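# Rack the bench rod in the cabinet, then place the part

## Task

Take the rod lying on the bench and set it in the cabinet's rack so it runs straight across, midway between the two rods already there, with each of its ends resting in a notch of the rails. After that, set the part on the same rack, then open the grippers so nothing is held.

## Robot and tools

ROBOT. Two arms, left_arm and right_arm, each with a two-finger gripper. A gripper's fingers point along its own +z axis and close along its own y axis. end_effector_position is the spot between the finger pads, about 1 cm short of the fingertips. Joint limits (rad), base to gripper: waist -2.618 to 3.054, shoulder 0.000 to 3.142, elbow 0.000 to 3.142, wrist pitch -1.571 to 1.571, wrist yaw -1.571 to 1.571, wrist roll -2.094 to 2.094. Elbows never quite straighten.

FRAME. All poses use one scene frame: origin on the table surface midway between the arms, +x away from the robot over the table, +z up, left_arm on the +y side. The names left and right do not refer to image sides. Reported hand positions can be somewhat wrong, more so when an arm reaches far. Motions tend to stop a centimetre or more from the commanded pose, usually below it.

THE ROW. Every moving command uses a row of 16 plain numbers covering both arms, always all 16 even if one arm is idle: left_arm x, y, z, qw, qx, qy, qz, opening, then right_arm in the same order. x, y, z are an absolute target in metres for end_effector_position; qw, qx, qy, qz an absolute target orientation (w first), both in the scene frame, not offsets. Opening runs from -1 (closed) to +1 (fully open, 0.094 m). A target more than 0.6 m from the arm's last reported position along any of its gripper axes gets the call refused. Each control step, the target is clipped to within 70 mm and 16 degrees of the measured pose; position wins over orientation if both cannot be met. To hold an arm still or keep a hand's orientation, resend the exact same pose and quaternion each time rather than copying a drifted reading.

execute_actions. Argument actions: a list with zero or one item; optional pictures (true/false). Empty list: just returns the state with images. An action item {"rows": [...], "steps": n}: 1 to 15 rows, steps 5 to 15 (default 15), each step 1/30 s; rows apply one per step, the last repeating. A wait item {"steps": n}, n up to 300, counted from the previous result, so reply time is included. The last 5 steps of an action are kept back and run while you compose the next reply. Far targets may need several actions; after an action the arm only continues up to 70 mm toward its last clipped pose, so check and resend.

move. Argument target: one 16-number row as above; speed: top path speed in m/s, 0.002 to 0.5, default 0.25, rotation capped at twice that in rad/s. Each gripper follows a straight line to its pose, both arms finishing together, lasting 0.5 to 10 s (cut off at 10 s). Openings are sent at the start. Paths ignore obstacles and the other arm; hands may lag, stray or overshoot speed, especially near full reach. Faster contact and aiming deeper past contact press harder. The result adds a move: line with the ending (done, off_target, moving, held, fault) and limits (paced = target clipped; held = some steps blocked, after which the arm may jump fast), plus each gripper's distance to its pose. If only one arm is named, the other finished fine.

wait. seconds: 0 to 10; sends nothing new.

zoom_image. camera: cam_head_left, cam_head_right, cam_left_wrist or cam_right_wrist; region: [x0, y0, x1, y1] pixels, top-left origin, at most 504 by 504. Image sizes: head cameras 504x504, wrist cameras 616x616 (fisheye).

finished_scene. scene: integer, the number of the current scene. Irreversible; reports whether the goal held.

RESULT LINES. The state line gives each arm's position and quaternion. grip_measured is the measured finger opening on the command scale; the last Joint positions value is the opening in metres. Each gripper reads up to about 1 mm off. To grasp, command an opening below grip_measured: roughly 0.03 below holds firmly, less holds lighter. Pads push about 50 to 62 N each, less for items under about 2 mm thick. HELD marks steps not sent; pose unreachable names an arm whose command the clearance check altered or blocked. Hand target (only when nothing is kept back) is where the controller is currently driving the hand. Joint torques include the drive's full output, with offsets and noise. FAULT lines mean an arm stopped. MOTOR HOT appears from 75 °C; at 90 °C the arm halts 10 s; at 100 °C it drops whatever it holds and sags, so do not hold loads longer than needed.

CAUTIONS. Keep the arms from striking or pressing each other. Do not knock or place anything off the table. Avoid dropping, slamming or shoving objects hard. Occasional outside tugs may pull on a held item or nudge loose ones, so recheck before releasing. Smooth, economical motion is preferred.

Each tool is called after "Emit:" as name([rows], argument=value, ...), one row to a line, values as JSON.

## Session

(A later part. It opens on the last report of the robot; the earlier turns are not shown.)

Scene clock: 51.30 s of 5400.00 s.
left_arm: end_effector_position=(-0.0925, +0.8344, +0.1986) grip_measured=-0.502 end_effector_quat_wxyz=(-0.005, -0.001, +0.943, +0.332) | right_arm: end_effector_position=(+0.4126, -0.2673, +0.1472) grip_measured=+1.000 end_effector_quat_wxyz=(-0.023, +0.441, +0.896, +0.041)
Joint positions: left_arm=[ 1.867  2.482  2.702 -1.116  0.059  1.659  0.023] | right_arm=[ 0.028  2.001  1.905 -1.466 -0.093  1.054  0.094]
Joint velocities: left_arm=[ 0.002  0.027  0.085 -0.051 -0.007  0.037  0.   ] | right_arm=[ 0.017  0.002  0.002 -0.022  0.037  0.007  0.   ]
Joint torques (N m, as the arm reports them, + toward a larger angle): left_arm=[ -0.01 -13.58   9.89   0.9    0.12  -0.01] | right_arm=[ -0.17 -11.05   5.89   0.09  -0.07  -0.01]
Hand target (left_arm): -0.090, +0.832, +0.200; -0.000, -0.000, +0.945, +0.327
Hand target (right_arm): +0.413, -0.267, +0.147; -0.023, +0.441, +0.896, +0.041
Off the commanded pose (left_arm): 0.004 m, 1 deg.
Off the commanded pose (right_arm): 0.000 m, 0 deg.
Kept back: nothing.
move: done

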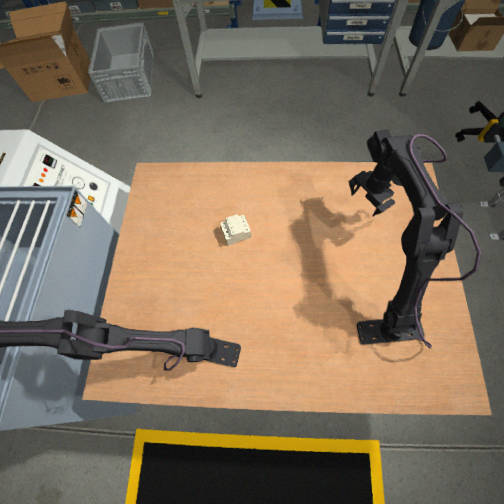

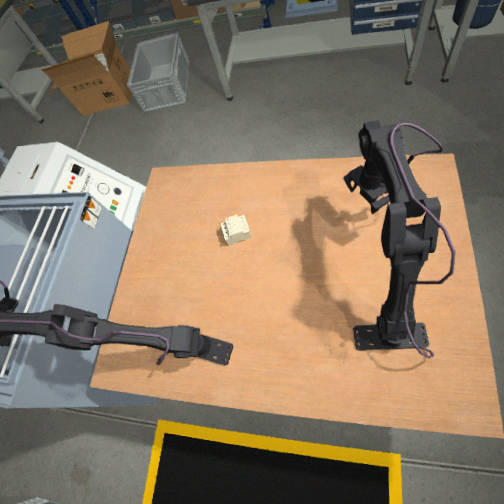

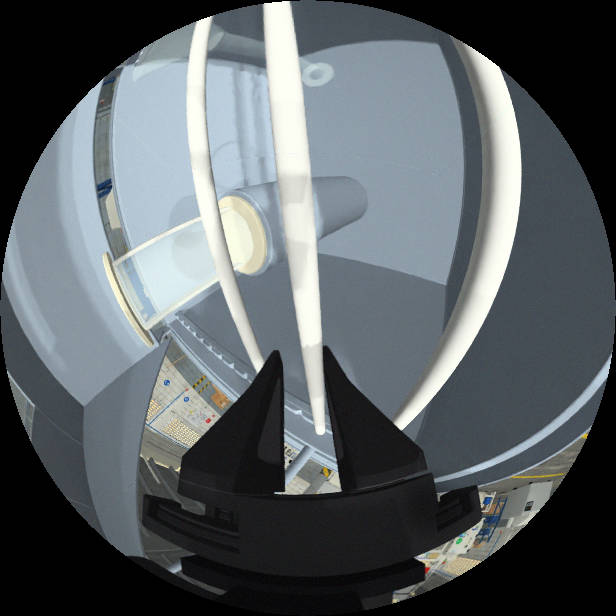

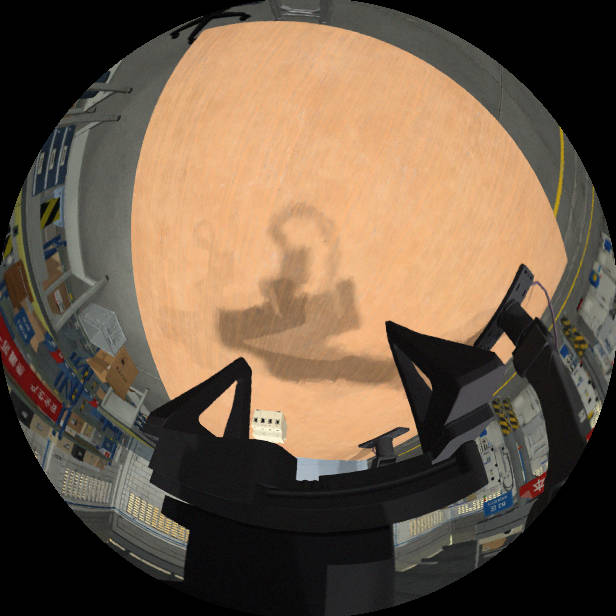

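Emit:
move(target=[-0.09,0.795,0.24,0,0,0.946,0.326,-0.35,0.4126,-0.2673,0.1472,-0.023,0.441,0.896,0.041,1], speed=0.03)

Emit:
move(target=[-0.06,0.76,0.29,0,0,0.924,0.383,1,0.4126,-0.2673,0.1472,-0.023,0.441,0.896,0.041,1], speed=0.1)

Emit:
zoom_image(camera="cam_left_wrist", region=[270, 310, 380, 410])

Emit:
zoom_image(camera="cam_head_left", region=[0, 170, 80, 250])

Scene clock: 53.77 s of 5400.00 s.
left_arm: end_effector_position=(-0.0891, +0.8037, +0.2340) grip_measured=-0.352 end_effector_quat_wxyz=(-0.005, -0.001, +0.944, +0.331) | right_arm: end_effector_position=(+0.4126, -0.2673, +0.1472) grip_measured=+1.000 end_effector_quat_wxyz=(-0.023, +0.441, +0.896, +0.041)
Joint positions: left_arm=[ 1.867  2.324  2.566 -1.141  0.059  1.659  0.03 ] | right_arm=[ 0.028  2.001  1.905 -1.466 -0.093  1.054  0.094]
Joint velocities: left_arm=[-0.002  0.002 -0.017 -0.022 -0.007  0.051  0.   ] | right_arm=[ 0.017 -0.002 -0.002 -0.037  0.081  0.037  0.   ]
Joint torques (N m, as the arm reports them, + toward a larger angle): left_arm=[  0.43 -15.16   6.66   0.87   0.16   0.05] | right_arm=[ -0.11 -11.14   6.18   0.15  -0.06   0.02]
Hand target (left_arm): -0.089, +0.795, +0.240; +0.000, -0.000, +0.945, +0.326
Hand target (right_arm): +0.413, -0.267, +0.147; -0.023, +0.441, +0.896, +0.041
Off the commanded pose (left_arm): 0.011 m, 1 deg.
Off the commanded pose (right_arm): 0.000 m, 0 deg.
Kept back: nothing.
move: off_target (left_arm)

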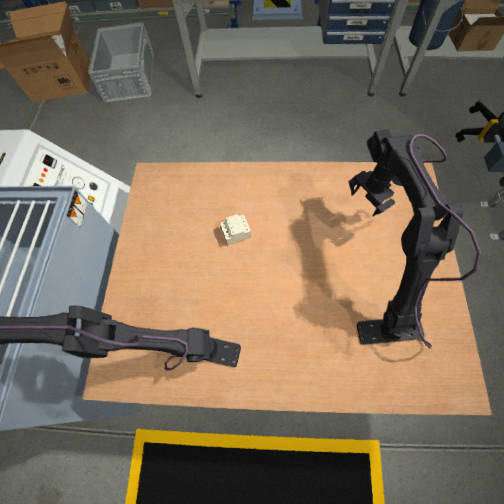

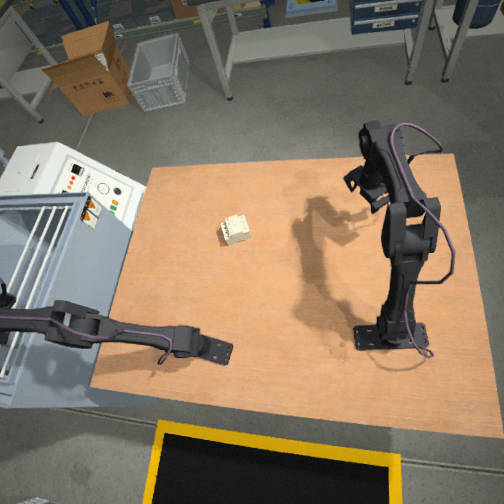

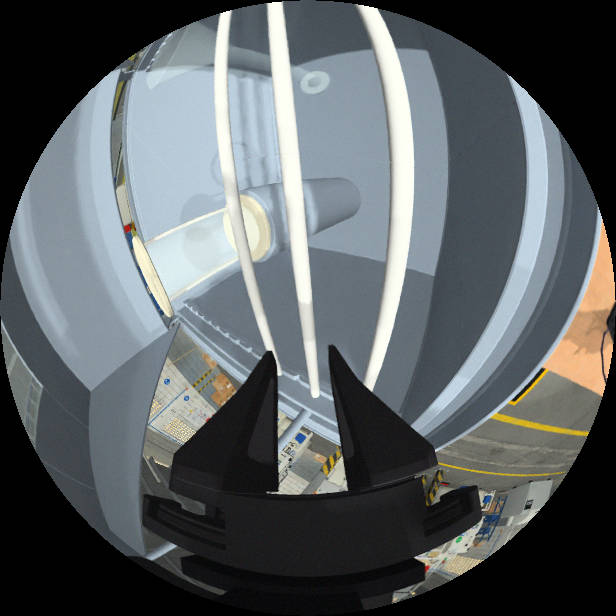

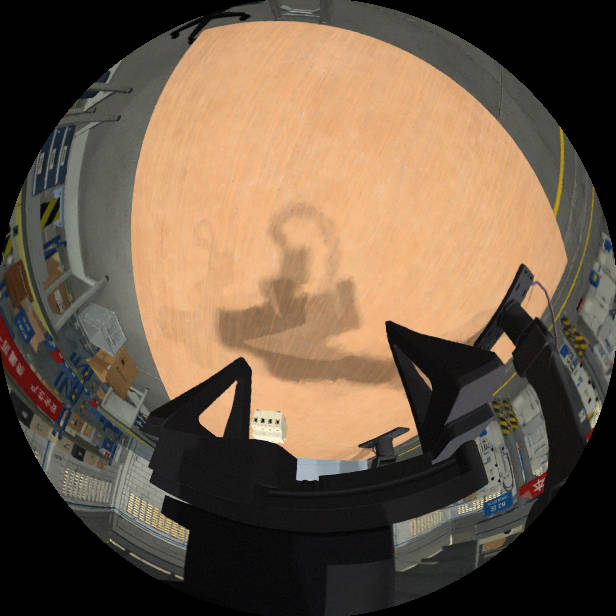

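Scene clock: 55.07 s of 5400.00 s.
left_arm: end_effector_position=(-0.0647, +0.7608, +0.2809) grip_measured=+1.000 end_effector_quat_wxyz=(-0.004, +0.003, +0.929, +0.371) | right_arm: end_effector_position=(+0.4126, -0.2673, +0.1472) grip_measured=+1.000 end_effector_quat_wxyz=(-0.023, +0.441, +0.896, +0.041)
Joint positions: left_arm=[ 1.824  2.014  2.198 -0.996  0.042  1.629  0.094] | right_arm=[ 0.028  2.001  1.905 -1.466 -0.093  1.054  0.094]
Joint velocities: left_arm=[-0.002 -0.002 -0.007  0.007  0.007 -0.007  0.   ] | right_arm=[-0.012  0.002  0.007 -0.051  0.081 -0.081  0.   ]
Joint torques (N m, as the arm reports them, + toward a larger angle): left_arm=[ -0.63 -12.51   7.06   1.26   0.03  -0.13] | right_arm=[ -0.3  -10.99   5.66   0.09  -0.08   0.01]
Hand target (left_arm): -0.059, +0.760, +0.289; -0.001, +0.000, +0.924, +0.382
Hand target (right_arm): +0.413, -0.267, +0.147; -0.023, +0.441, +0.896, +0.041
Off the commanded pose (left_arm): 0.010 m, 2 deg.
Off the commanded pose (right_arm): 0.000 m, 0 deg.
Kept back: nothing.
move: done

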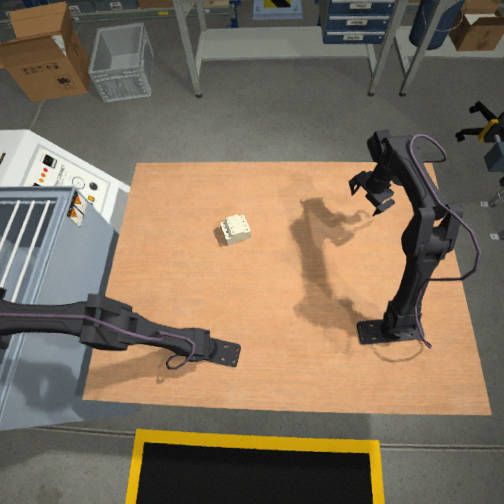

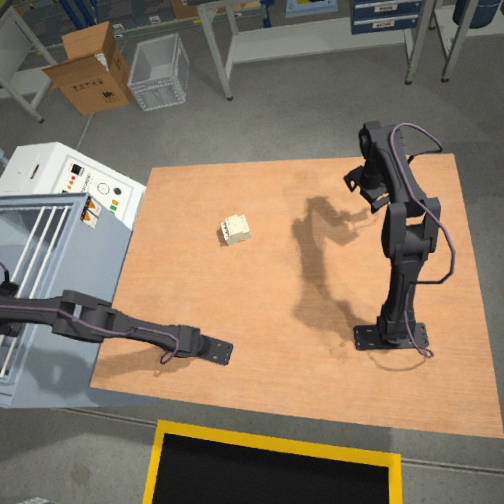

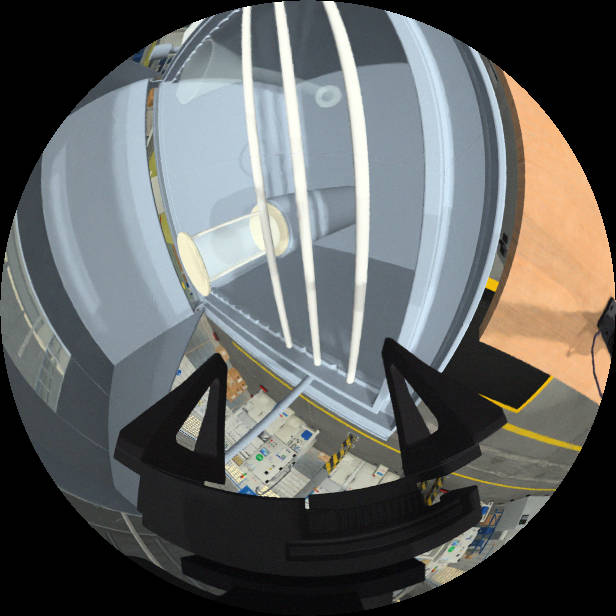

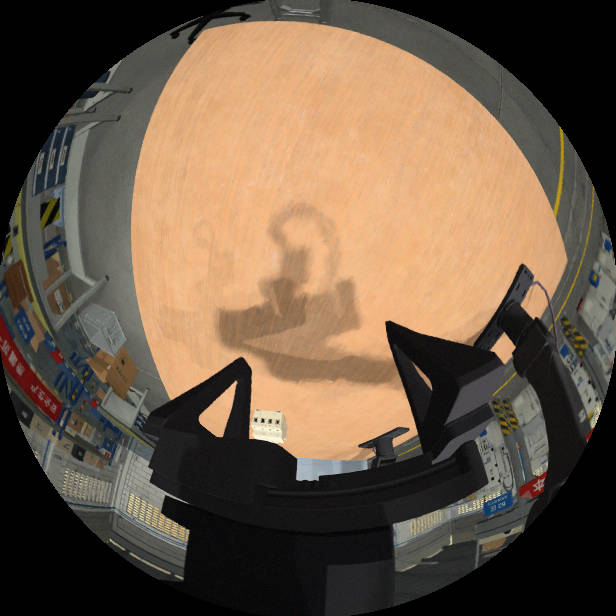

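Region (270, 310, 380, 410) of cam_left_wrist's 616x616 image, scaled by 4.582, with more detail than that image has; it fills the top 458 rows of this view, and the rest is white.

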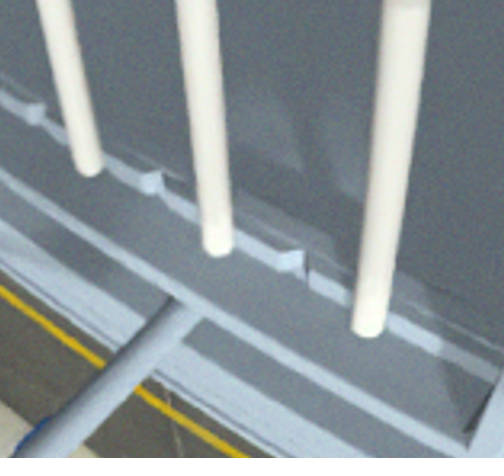

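Region (0, 170, 80, 250) of cam_head_left's 504x504 image, scaled by 6.300, with more detail than that image has.

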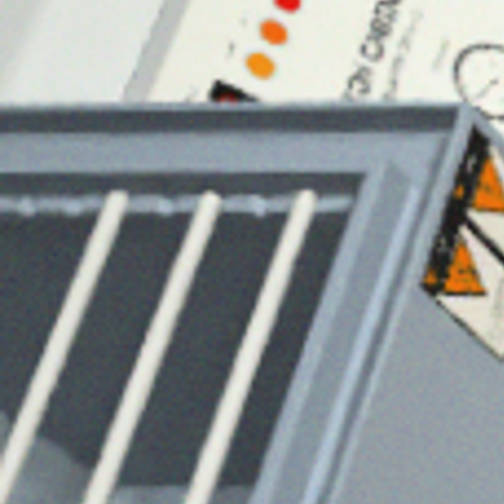

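Emit:
move(target=[0.15,0.55,0.3,0.33,-0.46,0.8,0.19,1,0.4126,-0.2673,0.1472,-0.023,0.441,0.896,0.041,1], speed=0.3)

Emit:
move(target=[0.3,0.18,0.13,0.377,-0.161,0.91,0.067,1,0.4126,-0.2673,0.1472,-0.023,0.441,0.896,0.041,1], speed=0.25)

Scene clock: 58.23 s of 5400.00 s.
left_arm: end_effector_position=(+0.1495, +0.5550, +0.2907) grip_measured=+1.000 end_effector_quat_wxyz=(+0.318, -0.463, +0.807, +0.182) | right_arm: end_effector_position=(+0.4126, -0.2673, +0.1472) grip_measured=+1.000 end_effector_quat_wxyz=(-0.023, +0.441, +0.896, +0.041)
Joint positions: left_arm=[ 1.248  1.388  1.53  -0.962  0.016  0.016  0.094] | right_arm=[ 0.028  2.001  1.905 -1.466 -0.093  1.054  0.094]
Joint velocities: left_arm=[-0.022 -0.002  0.007  0.022 -0.007 -0.037  0.   ] | right_arm=[-0.007 -0.012 -0.002  0.022 -0.051 -0.022  0.   ]
Joint torques (N m, as the arm reports them, + toward a larger angle): left_arm=[-0.82 -7.27  7.16  1.31 -0.05 -0.08] | right_arm=[ -0.02 -11.3    5.94   0.14  -0.12   0.01]
Hand target (left_arm): +0.152, +0.552, +0.299; +0.333, -0.461, +0.801, +0.189
Hand target (right_arm): +0.413, -0.267, +0.147; -0.023, +0.441, +0.896, +0.041
Off the commanded pose (left_arm): 0.011 m, 2 deg.
Off the commanded pose (right_arm): 0.000 m, 0 deg.
Kept back: nothing.
move: off_target (left_arm)

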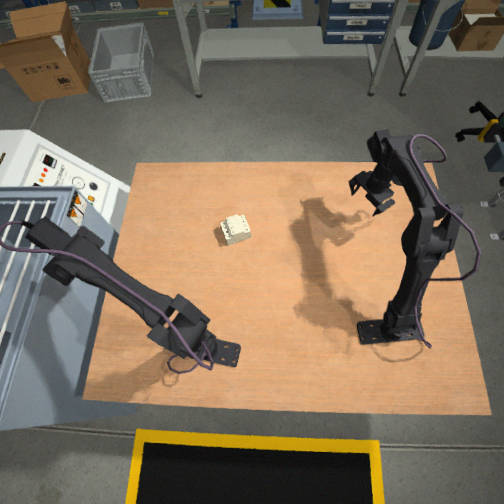

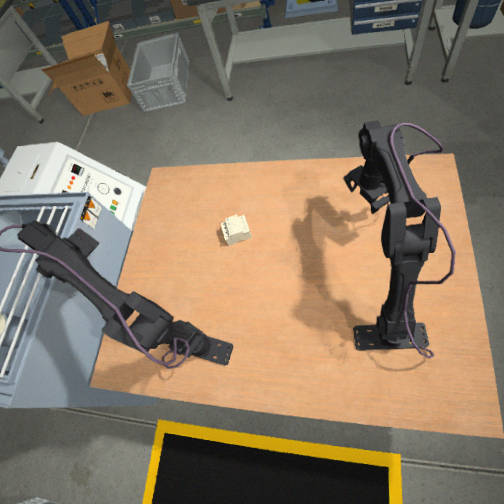

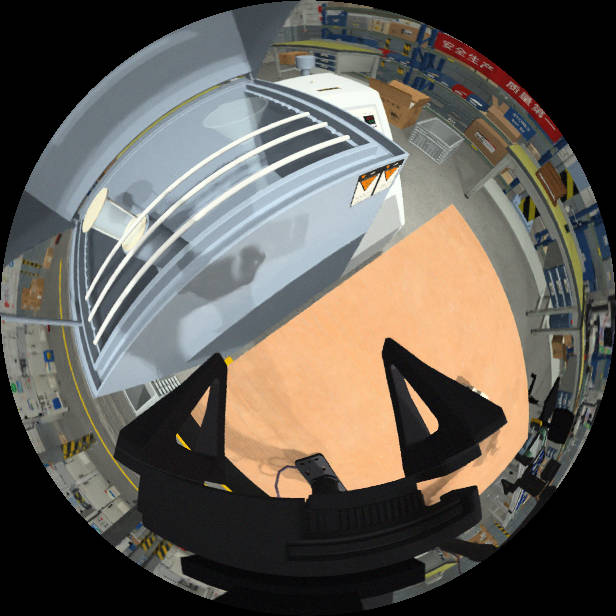

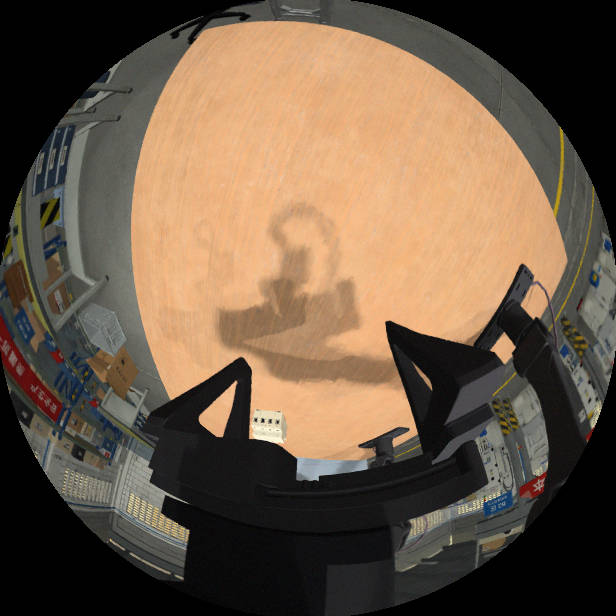

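Scene clock: 60.63 s of 5400.00 s.
left_arm: end_effector_position=(+0.3015, +0.1841, +0.1268) grip_measured=+1.000 end_effector_quat_wxyz=(+0.367, -0.158, +0.915, +0.062) | right_arm: end_effector_position=(+0.4126, -0.2673, +0.1472) grip_measured=+1.000 end_effector_quat_wxyz=(-0.023, +0.441, +0.896, +0.041)
Joint positions: left_arm=[-0.186  1.3    0.818 -0.462 -0.466 -0.559  0.094] | right_arm=[ 0.028  2.001  1.905 -1.466 -0.093  1.054  0.094]
Joint velocities: left_arm=[-0.012 -0.002  0.007  0.007 -0.051 -0.022  0.   ] | right_arm=[-0.012  0.012 -0.002 -0.081  0.066 -0.022  0.   ]
Joint torques (N m, as the arm reports them, + toward a larger angle): left_arm=[-0.53 -4.04  8.18  1.14 -0.33 -0.08] | right_arm=[ -0.21 -11.23   5.79   0.13  -0.1    0.04]
Hand target (left_arm): +0.305, +0.183, +0.129; +0.376, -0.163, +0.910, +0.063
Hand target (right_arm): +0.413, -0.267, +0.147; -0.023, +0.441, +0.896, +0.041
Off the commanded pose (left_arm): 0.005 m, 1 deg.
Off the commanded pose (right_arm): 0.000 m, 0 deg.
Kept back: nothing.
move: done

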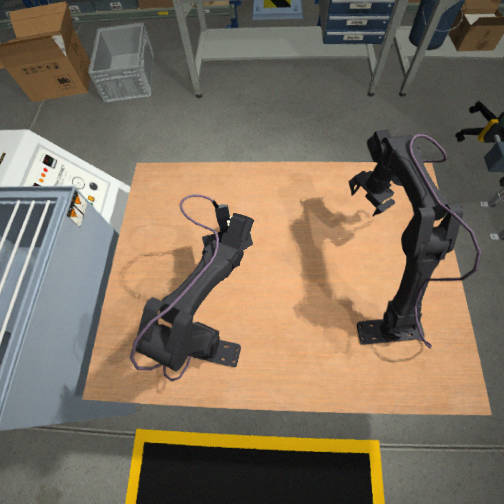

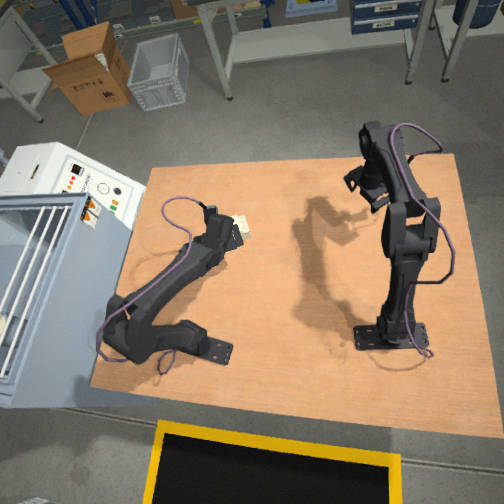

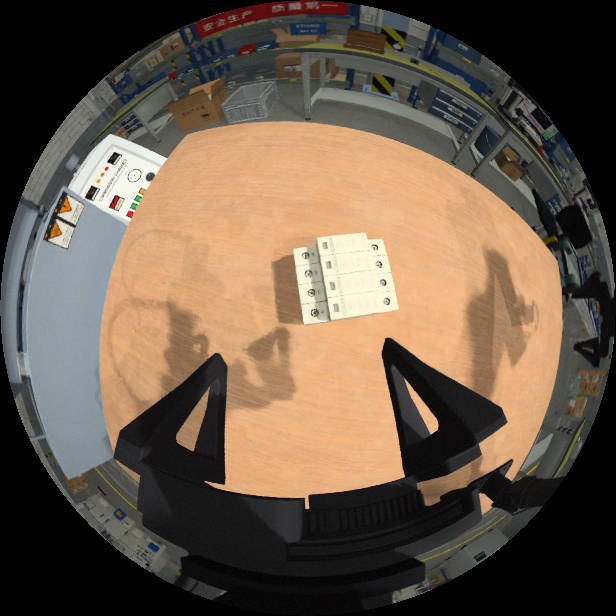

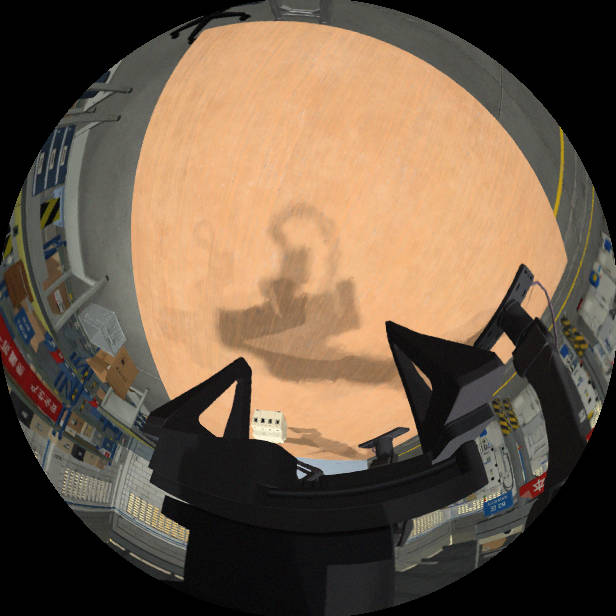

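Emit:
move(target=[0.355,0.158,0.09,0.375,-0.184,0.905,0.076,1,0.4126,-0.2673,0.1472,-0.023,0.441,0.896,0.041,1], speed=0.08)

Scene clock: 62.27 s of 5400.00 s.
left_arm: end_effector_position=(+0.3464, +0.1639, +0.0812) grip_measured=+1.000 end_effector_quat_wxyz=(+0.357, -0.178, +0.914, +0.081) | right_arm: end_effector_position=(+0.4126, -0.2673, +0.1472) grip_measured=+1.000 end_effector_quat_wxyz=(-0.023, +0.441, +0.896, +0.041)
Joint positions: left_arm=[-0.214  1.603  0.905 -0.305 -0.518 -0.63   0.094] | right_arm=[ 0.028  2.001  1.905 -1.466 -0.093  1.054  0.094]
Joint velocities: left_arm=[-0.012 -0.002 -0.012 -0.022 -0.007 -0.051  0.   ] | right_arm=[ 0.002 -0.007 -0.002  0.022 -0.007 -0.066  0.   ]
Joint torques (N m, as the arm reports them, + toward a larger angle): left_arm=[-0.72 -6.22  9.77  1.06 -0.36 -0.09] | right_arm=[ -0.05 -11.33   5.9    0.1   -0.08   0.  ]
Hand target (left_arm): +0.355, +0.159, +0.090; +0.374, -0.184, +0.906, +0.076
Hand target (right_arm): +0.413, -0.267, +0.147; -0.023, +0.441, +0.896, +0.041
Off the commanded pose (left_arm): 0.014 m, 2 deg.
Off the commanded pose (right_arm): 0.000 m, 0 deg.
Kept back: nothing.
move: off_target (left_arm)

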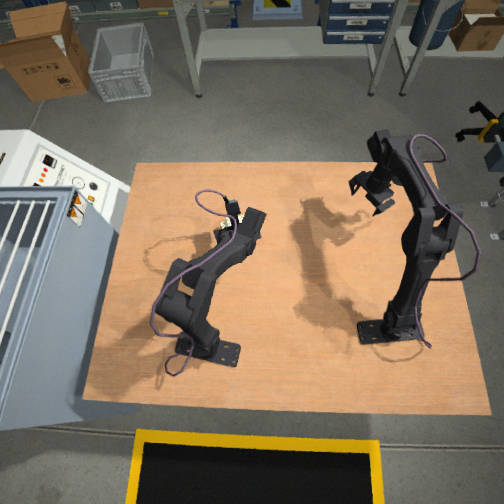

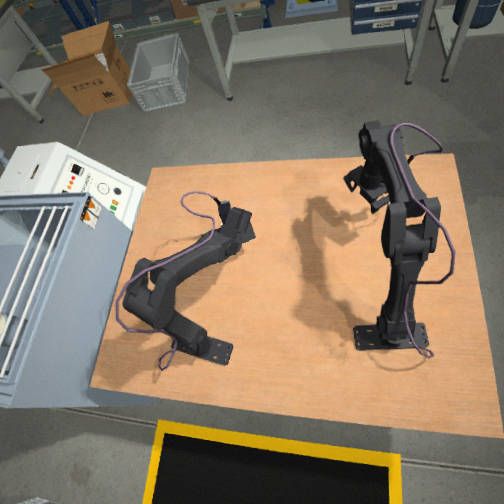

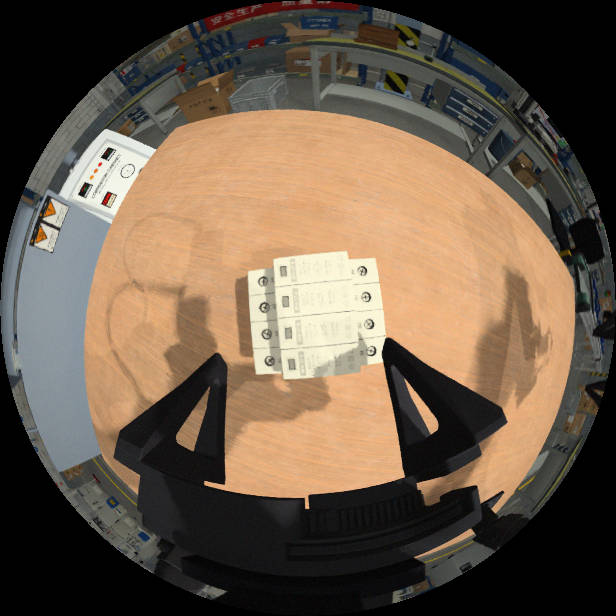

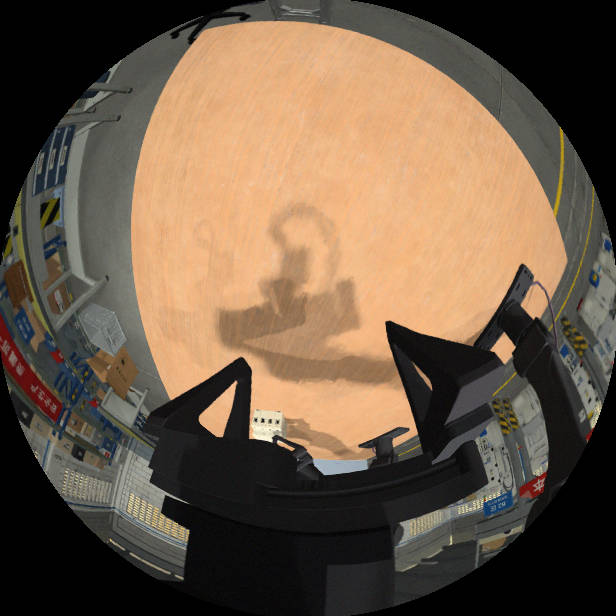

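Emit:
move(target=[0.378,0.161,0.066,0.375,-0.184,0.905,0.076,0.5,0.4126,-0.2673,0.1472,-0.023,0.441,0.896,0.041,1], speed=0.025)

Scene clock: 64.17 s of 5400.00 s.
left_arm: end_effector_position=(+0.3719, +0.1582, +0.0670) grip_measured=+0.502 end_effector_quat_wxyz=(+0.374, -0.183, +0.906, +0.072) | right_arm: end_effector_position=(+0.4126, -0.2673, +0.1472) grip_measured=+1.000 end_effector_quat_wxyz=(-0.023, +0.441, +0.896, +0.041)
Joint positions: left_arm=[-0.202  1.707  0.928 -0.175 -0.517 -0.618  0.071] | right_arm=[ 0.028  2.001  1.905 -1.466 -0.093  1.054  0.094]
Joint velocities: left_arm=[ 0.002 -0.012 -0.022 -0.007 -0.051  0.007 -0.   ] | right_arm=[-0.012  0.002  0.007 -0.022 -0.037  0.051  0.   ]
Joint torques (N m, as the arm reports them, + toward a larger angle): left_arm=[ 1.01 -6.11  8.92  1.02 -0.21  0.11] | right_arm=[ -0.15 -11.19   5.75   0.12  -0.05  -0.07]
Hand target (left_arm): +0.378, +0.162, +0.066; +0.376, -0.184, +0.905, +0.076
Hand target (right_arm): +0.413, -0.267, +0.147; -0.023, +0.441, +0.896, +0.041
Off the commanded pose (left_arm): 0.007 m, 0 deg.
Off the commanded pose (right_arm): 0.000 m, 0 deg.
Kept back: nothing.
move: done

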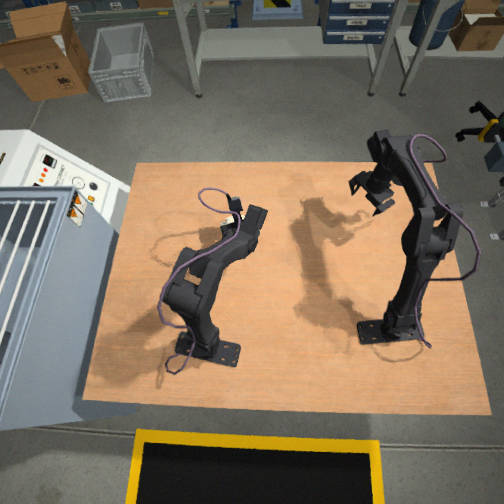

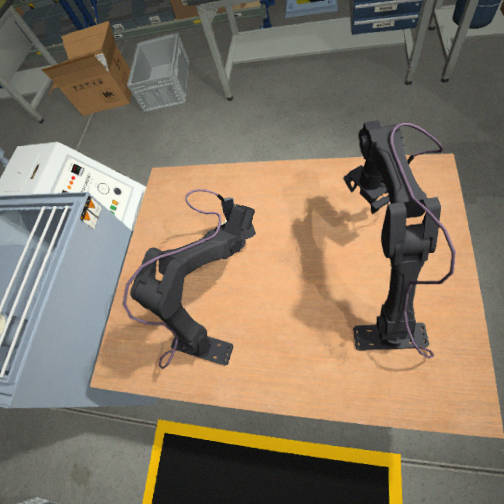

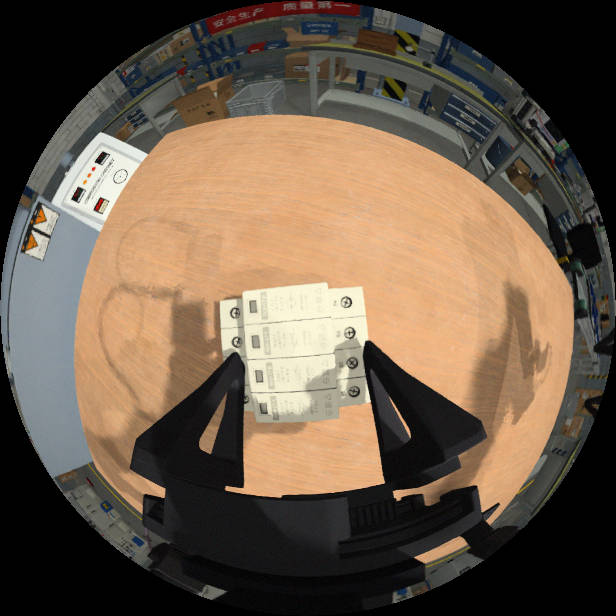

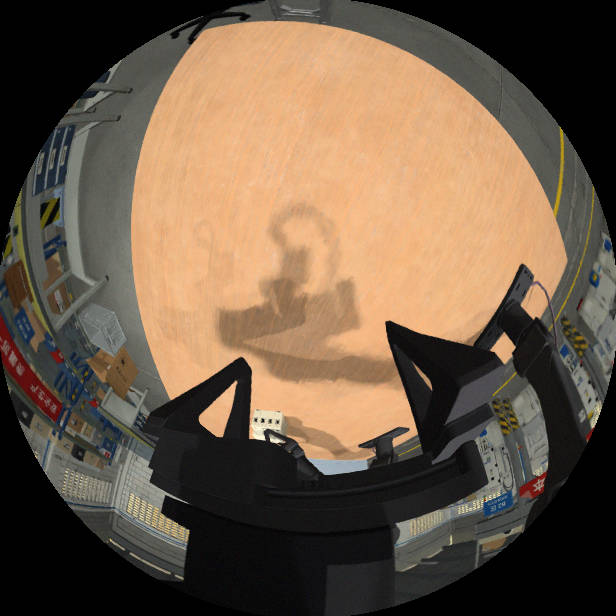

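Emit:
move(target=[0.378,0.17,0.056,0.375,-0.184,0.905,0.076,0.5,0.4126,-0.2673,0.1472,-0.023,0.441,0.896,0.041,1], speed=0.015)

Emit:
move(target=[0.378,0.17,0.058,0.375,-0.184,0.905,0.076,-0.08,0.4126,-0.2673,0.1472,-0.023,0.441,0.896,0.041,1], speed=0.015)

Scene clock: 65.77 s of 5400.00 s.
left_arm: end_effector_position=(+0.3815, +0.1634, +0.0678) grip_measured=+0.502 end_effector_quat_wxyz=(+0.386, -0.185, +0.901, +0.068) | right_arm: end_effector_position=(+0.4126, -0.2673, +0.1472) grip_measured=+1.000 end_effector_quat_wxyz=(-0.023, +0.441, +0.896, +0.041)
Joint positions: left_arm=[-0.178  1.721  0.928 -0.124 -0.508 -0.593  0.071] | right_arm=[ 0.028  2.001  1.905 -1.466 -0.093  1.054  0.094]
Joint velocities: left_arm=[-0.002 -0.017 -0.007  0.007  0.007 -0.066  0.   ] | right_arm=[-0.002  0.002 -0.002  0.007 -0.022 -0.022  0.   ]
Joint torques (N m, as the arm reports them, + toward a larger angle): left_arm=[ 1.03 -6.7   5.51  1.11 -0.15  0.07] | right_arm=[ -0.13 -11.11   5.87   0.13  -0.07   0.01]
Hand target (left_arm): +0.378, +0.170, +0.056; +0.375, -0.184, +0.905, +0.076
Hand target (right_arm): +0.413, -0.267, +0.147; -0.023, +0.441, +0.896, +0.041
Off the commanded pose (left_arm): 0.014 m, 2 deg.
Off the commanded pose (right_arm): 0.000 m, 0 deg.
Kept back: nothing.
move: off_target (left_arm)

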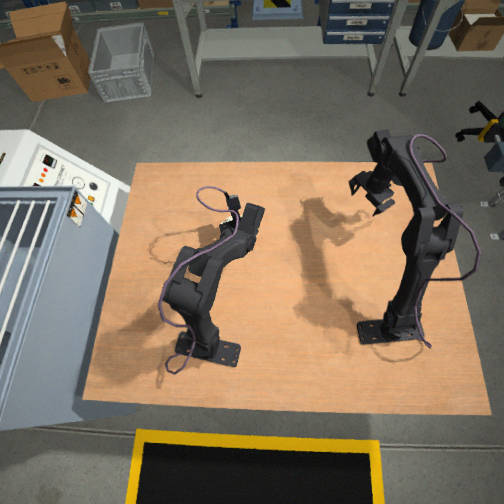

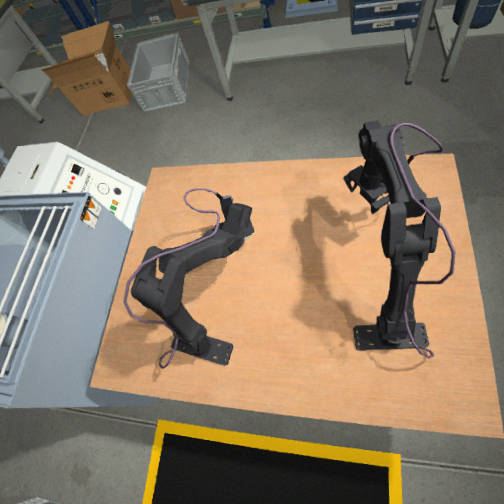

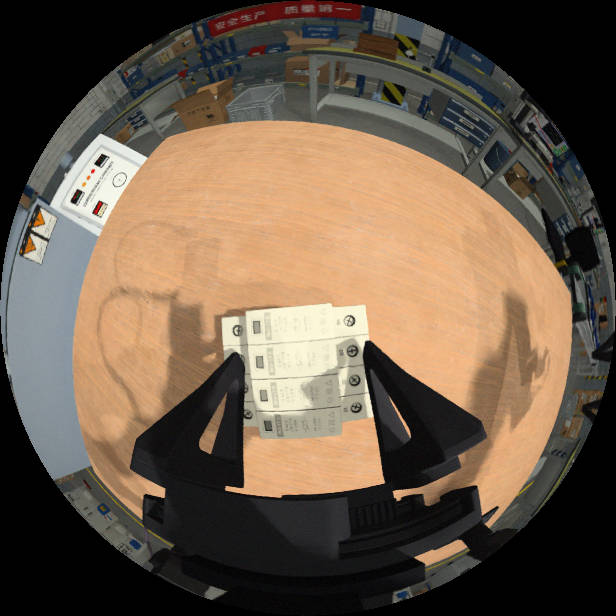

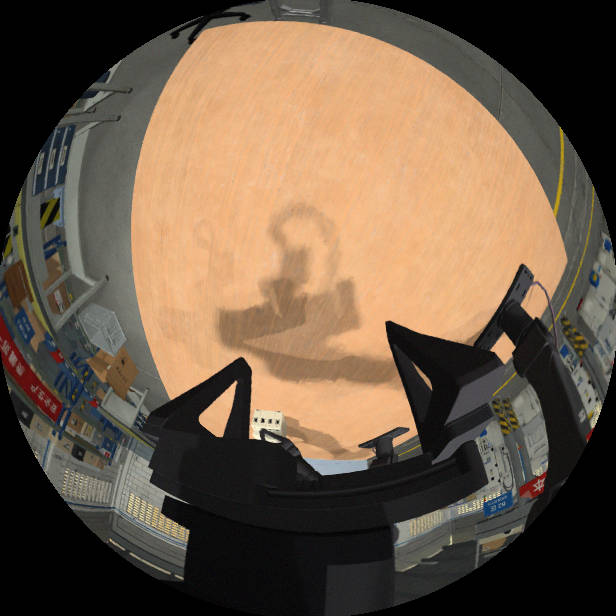

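Scene clock: 66.90 s of 5400.00 s.
left_arm: end_effector_position=(+0.3809, +0.1646, +0.0674) grip_measured=-0.052 end_effector_quat_wxyz=(+0.385, -0.185, +0.901, +0.071) | right_arm: end_effector_position=(+0.4126, -0.2673, +0.1472) grip_measured=+1.000 end_effector_quat_wxyz=(-0.023, +0.441, +0.896, +0.041)
Joint positions: left_arm=[-0.178  1.721  0.927 -0.125 -0.513 -0.592  0.045] | right_arm=[ 0.028  2.001  1.905 -1.466 -0.093  1.054  0.094]
Joint velocities: left_arm=[-0.012  0.007 -0.012 -0.037  0.007 -0.037 -0.001] | right_arm=[-0.027 -0.007  0.002  0.051  0.007 -0.081  0.   ]
Joint torques (N m, as the arm reports them, + toward a larger angle): left_arm=[ 1.   -6.97  5.96  1.05 -0.12  0.08] | right_arm=[ -0.08 -11.06   5.91   0.15  -0.12  -0.04]
Hand target (left_arm): +0.378, +0.170, +0.058; +0.375, -0.184, +0.905, +0.076
Hand target (right_arm): +0.413, -0.267, +0.147; -0.023, +0.441, +0.896, +0.041
Off the commanded pose (left_arm): 0.011 m, 1 deg.
Off the commanded pose (right_arm): 0.000 m, 0 deg.
Kept back: nothing.
move: off_target (left_arm)

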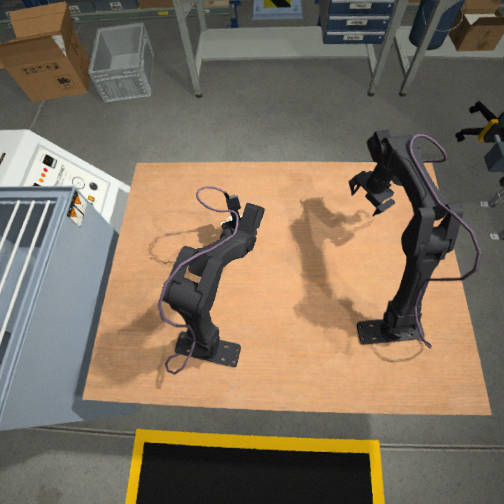

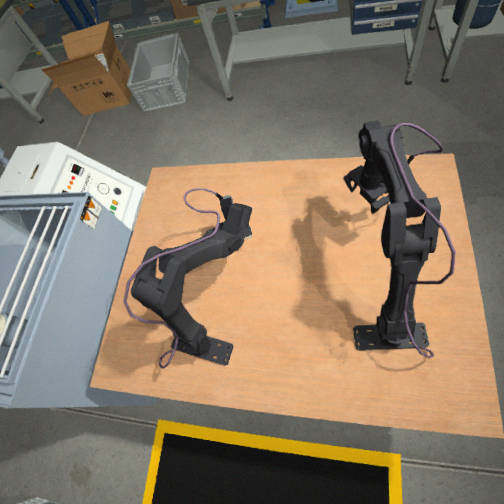

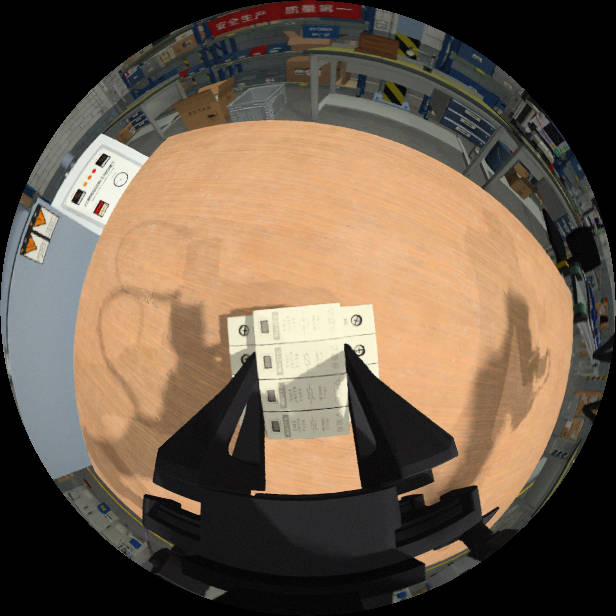

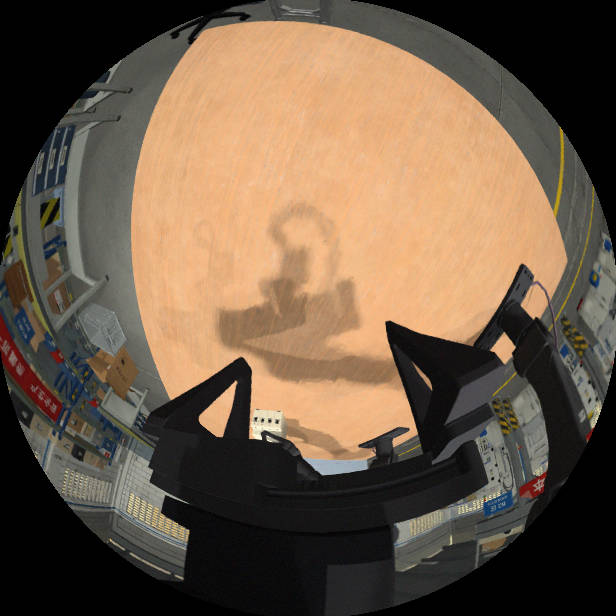

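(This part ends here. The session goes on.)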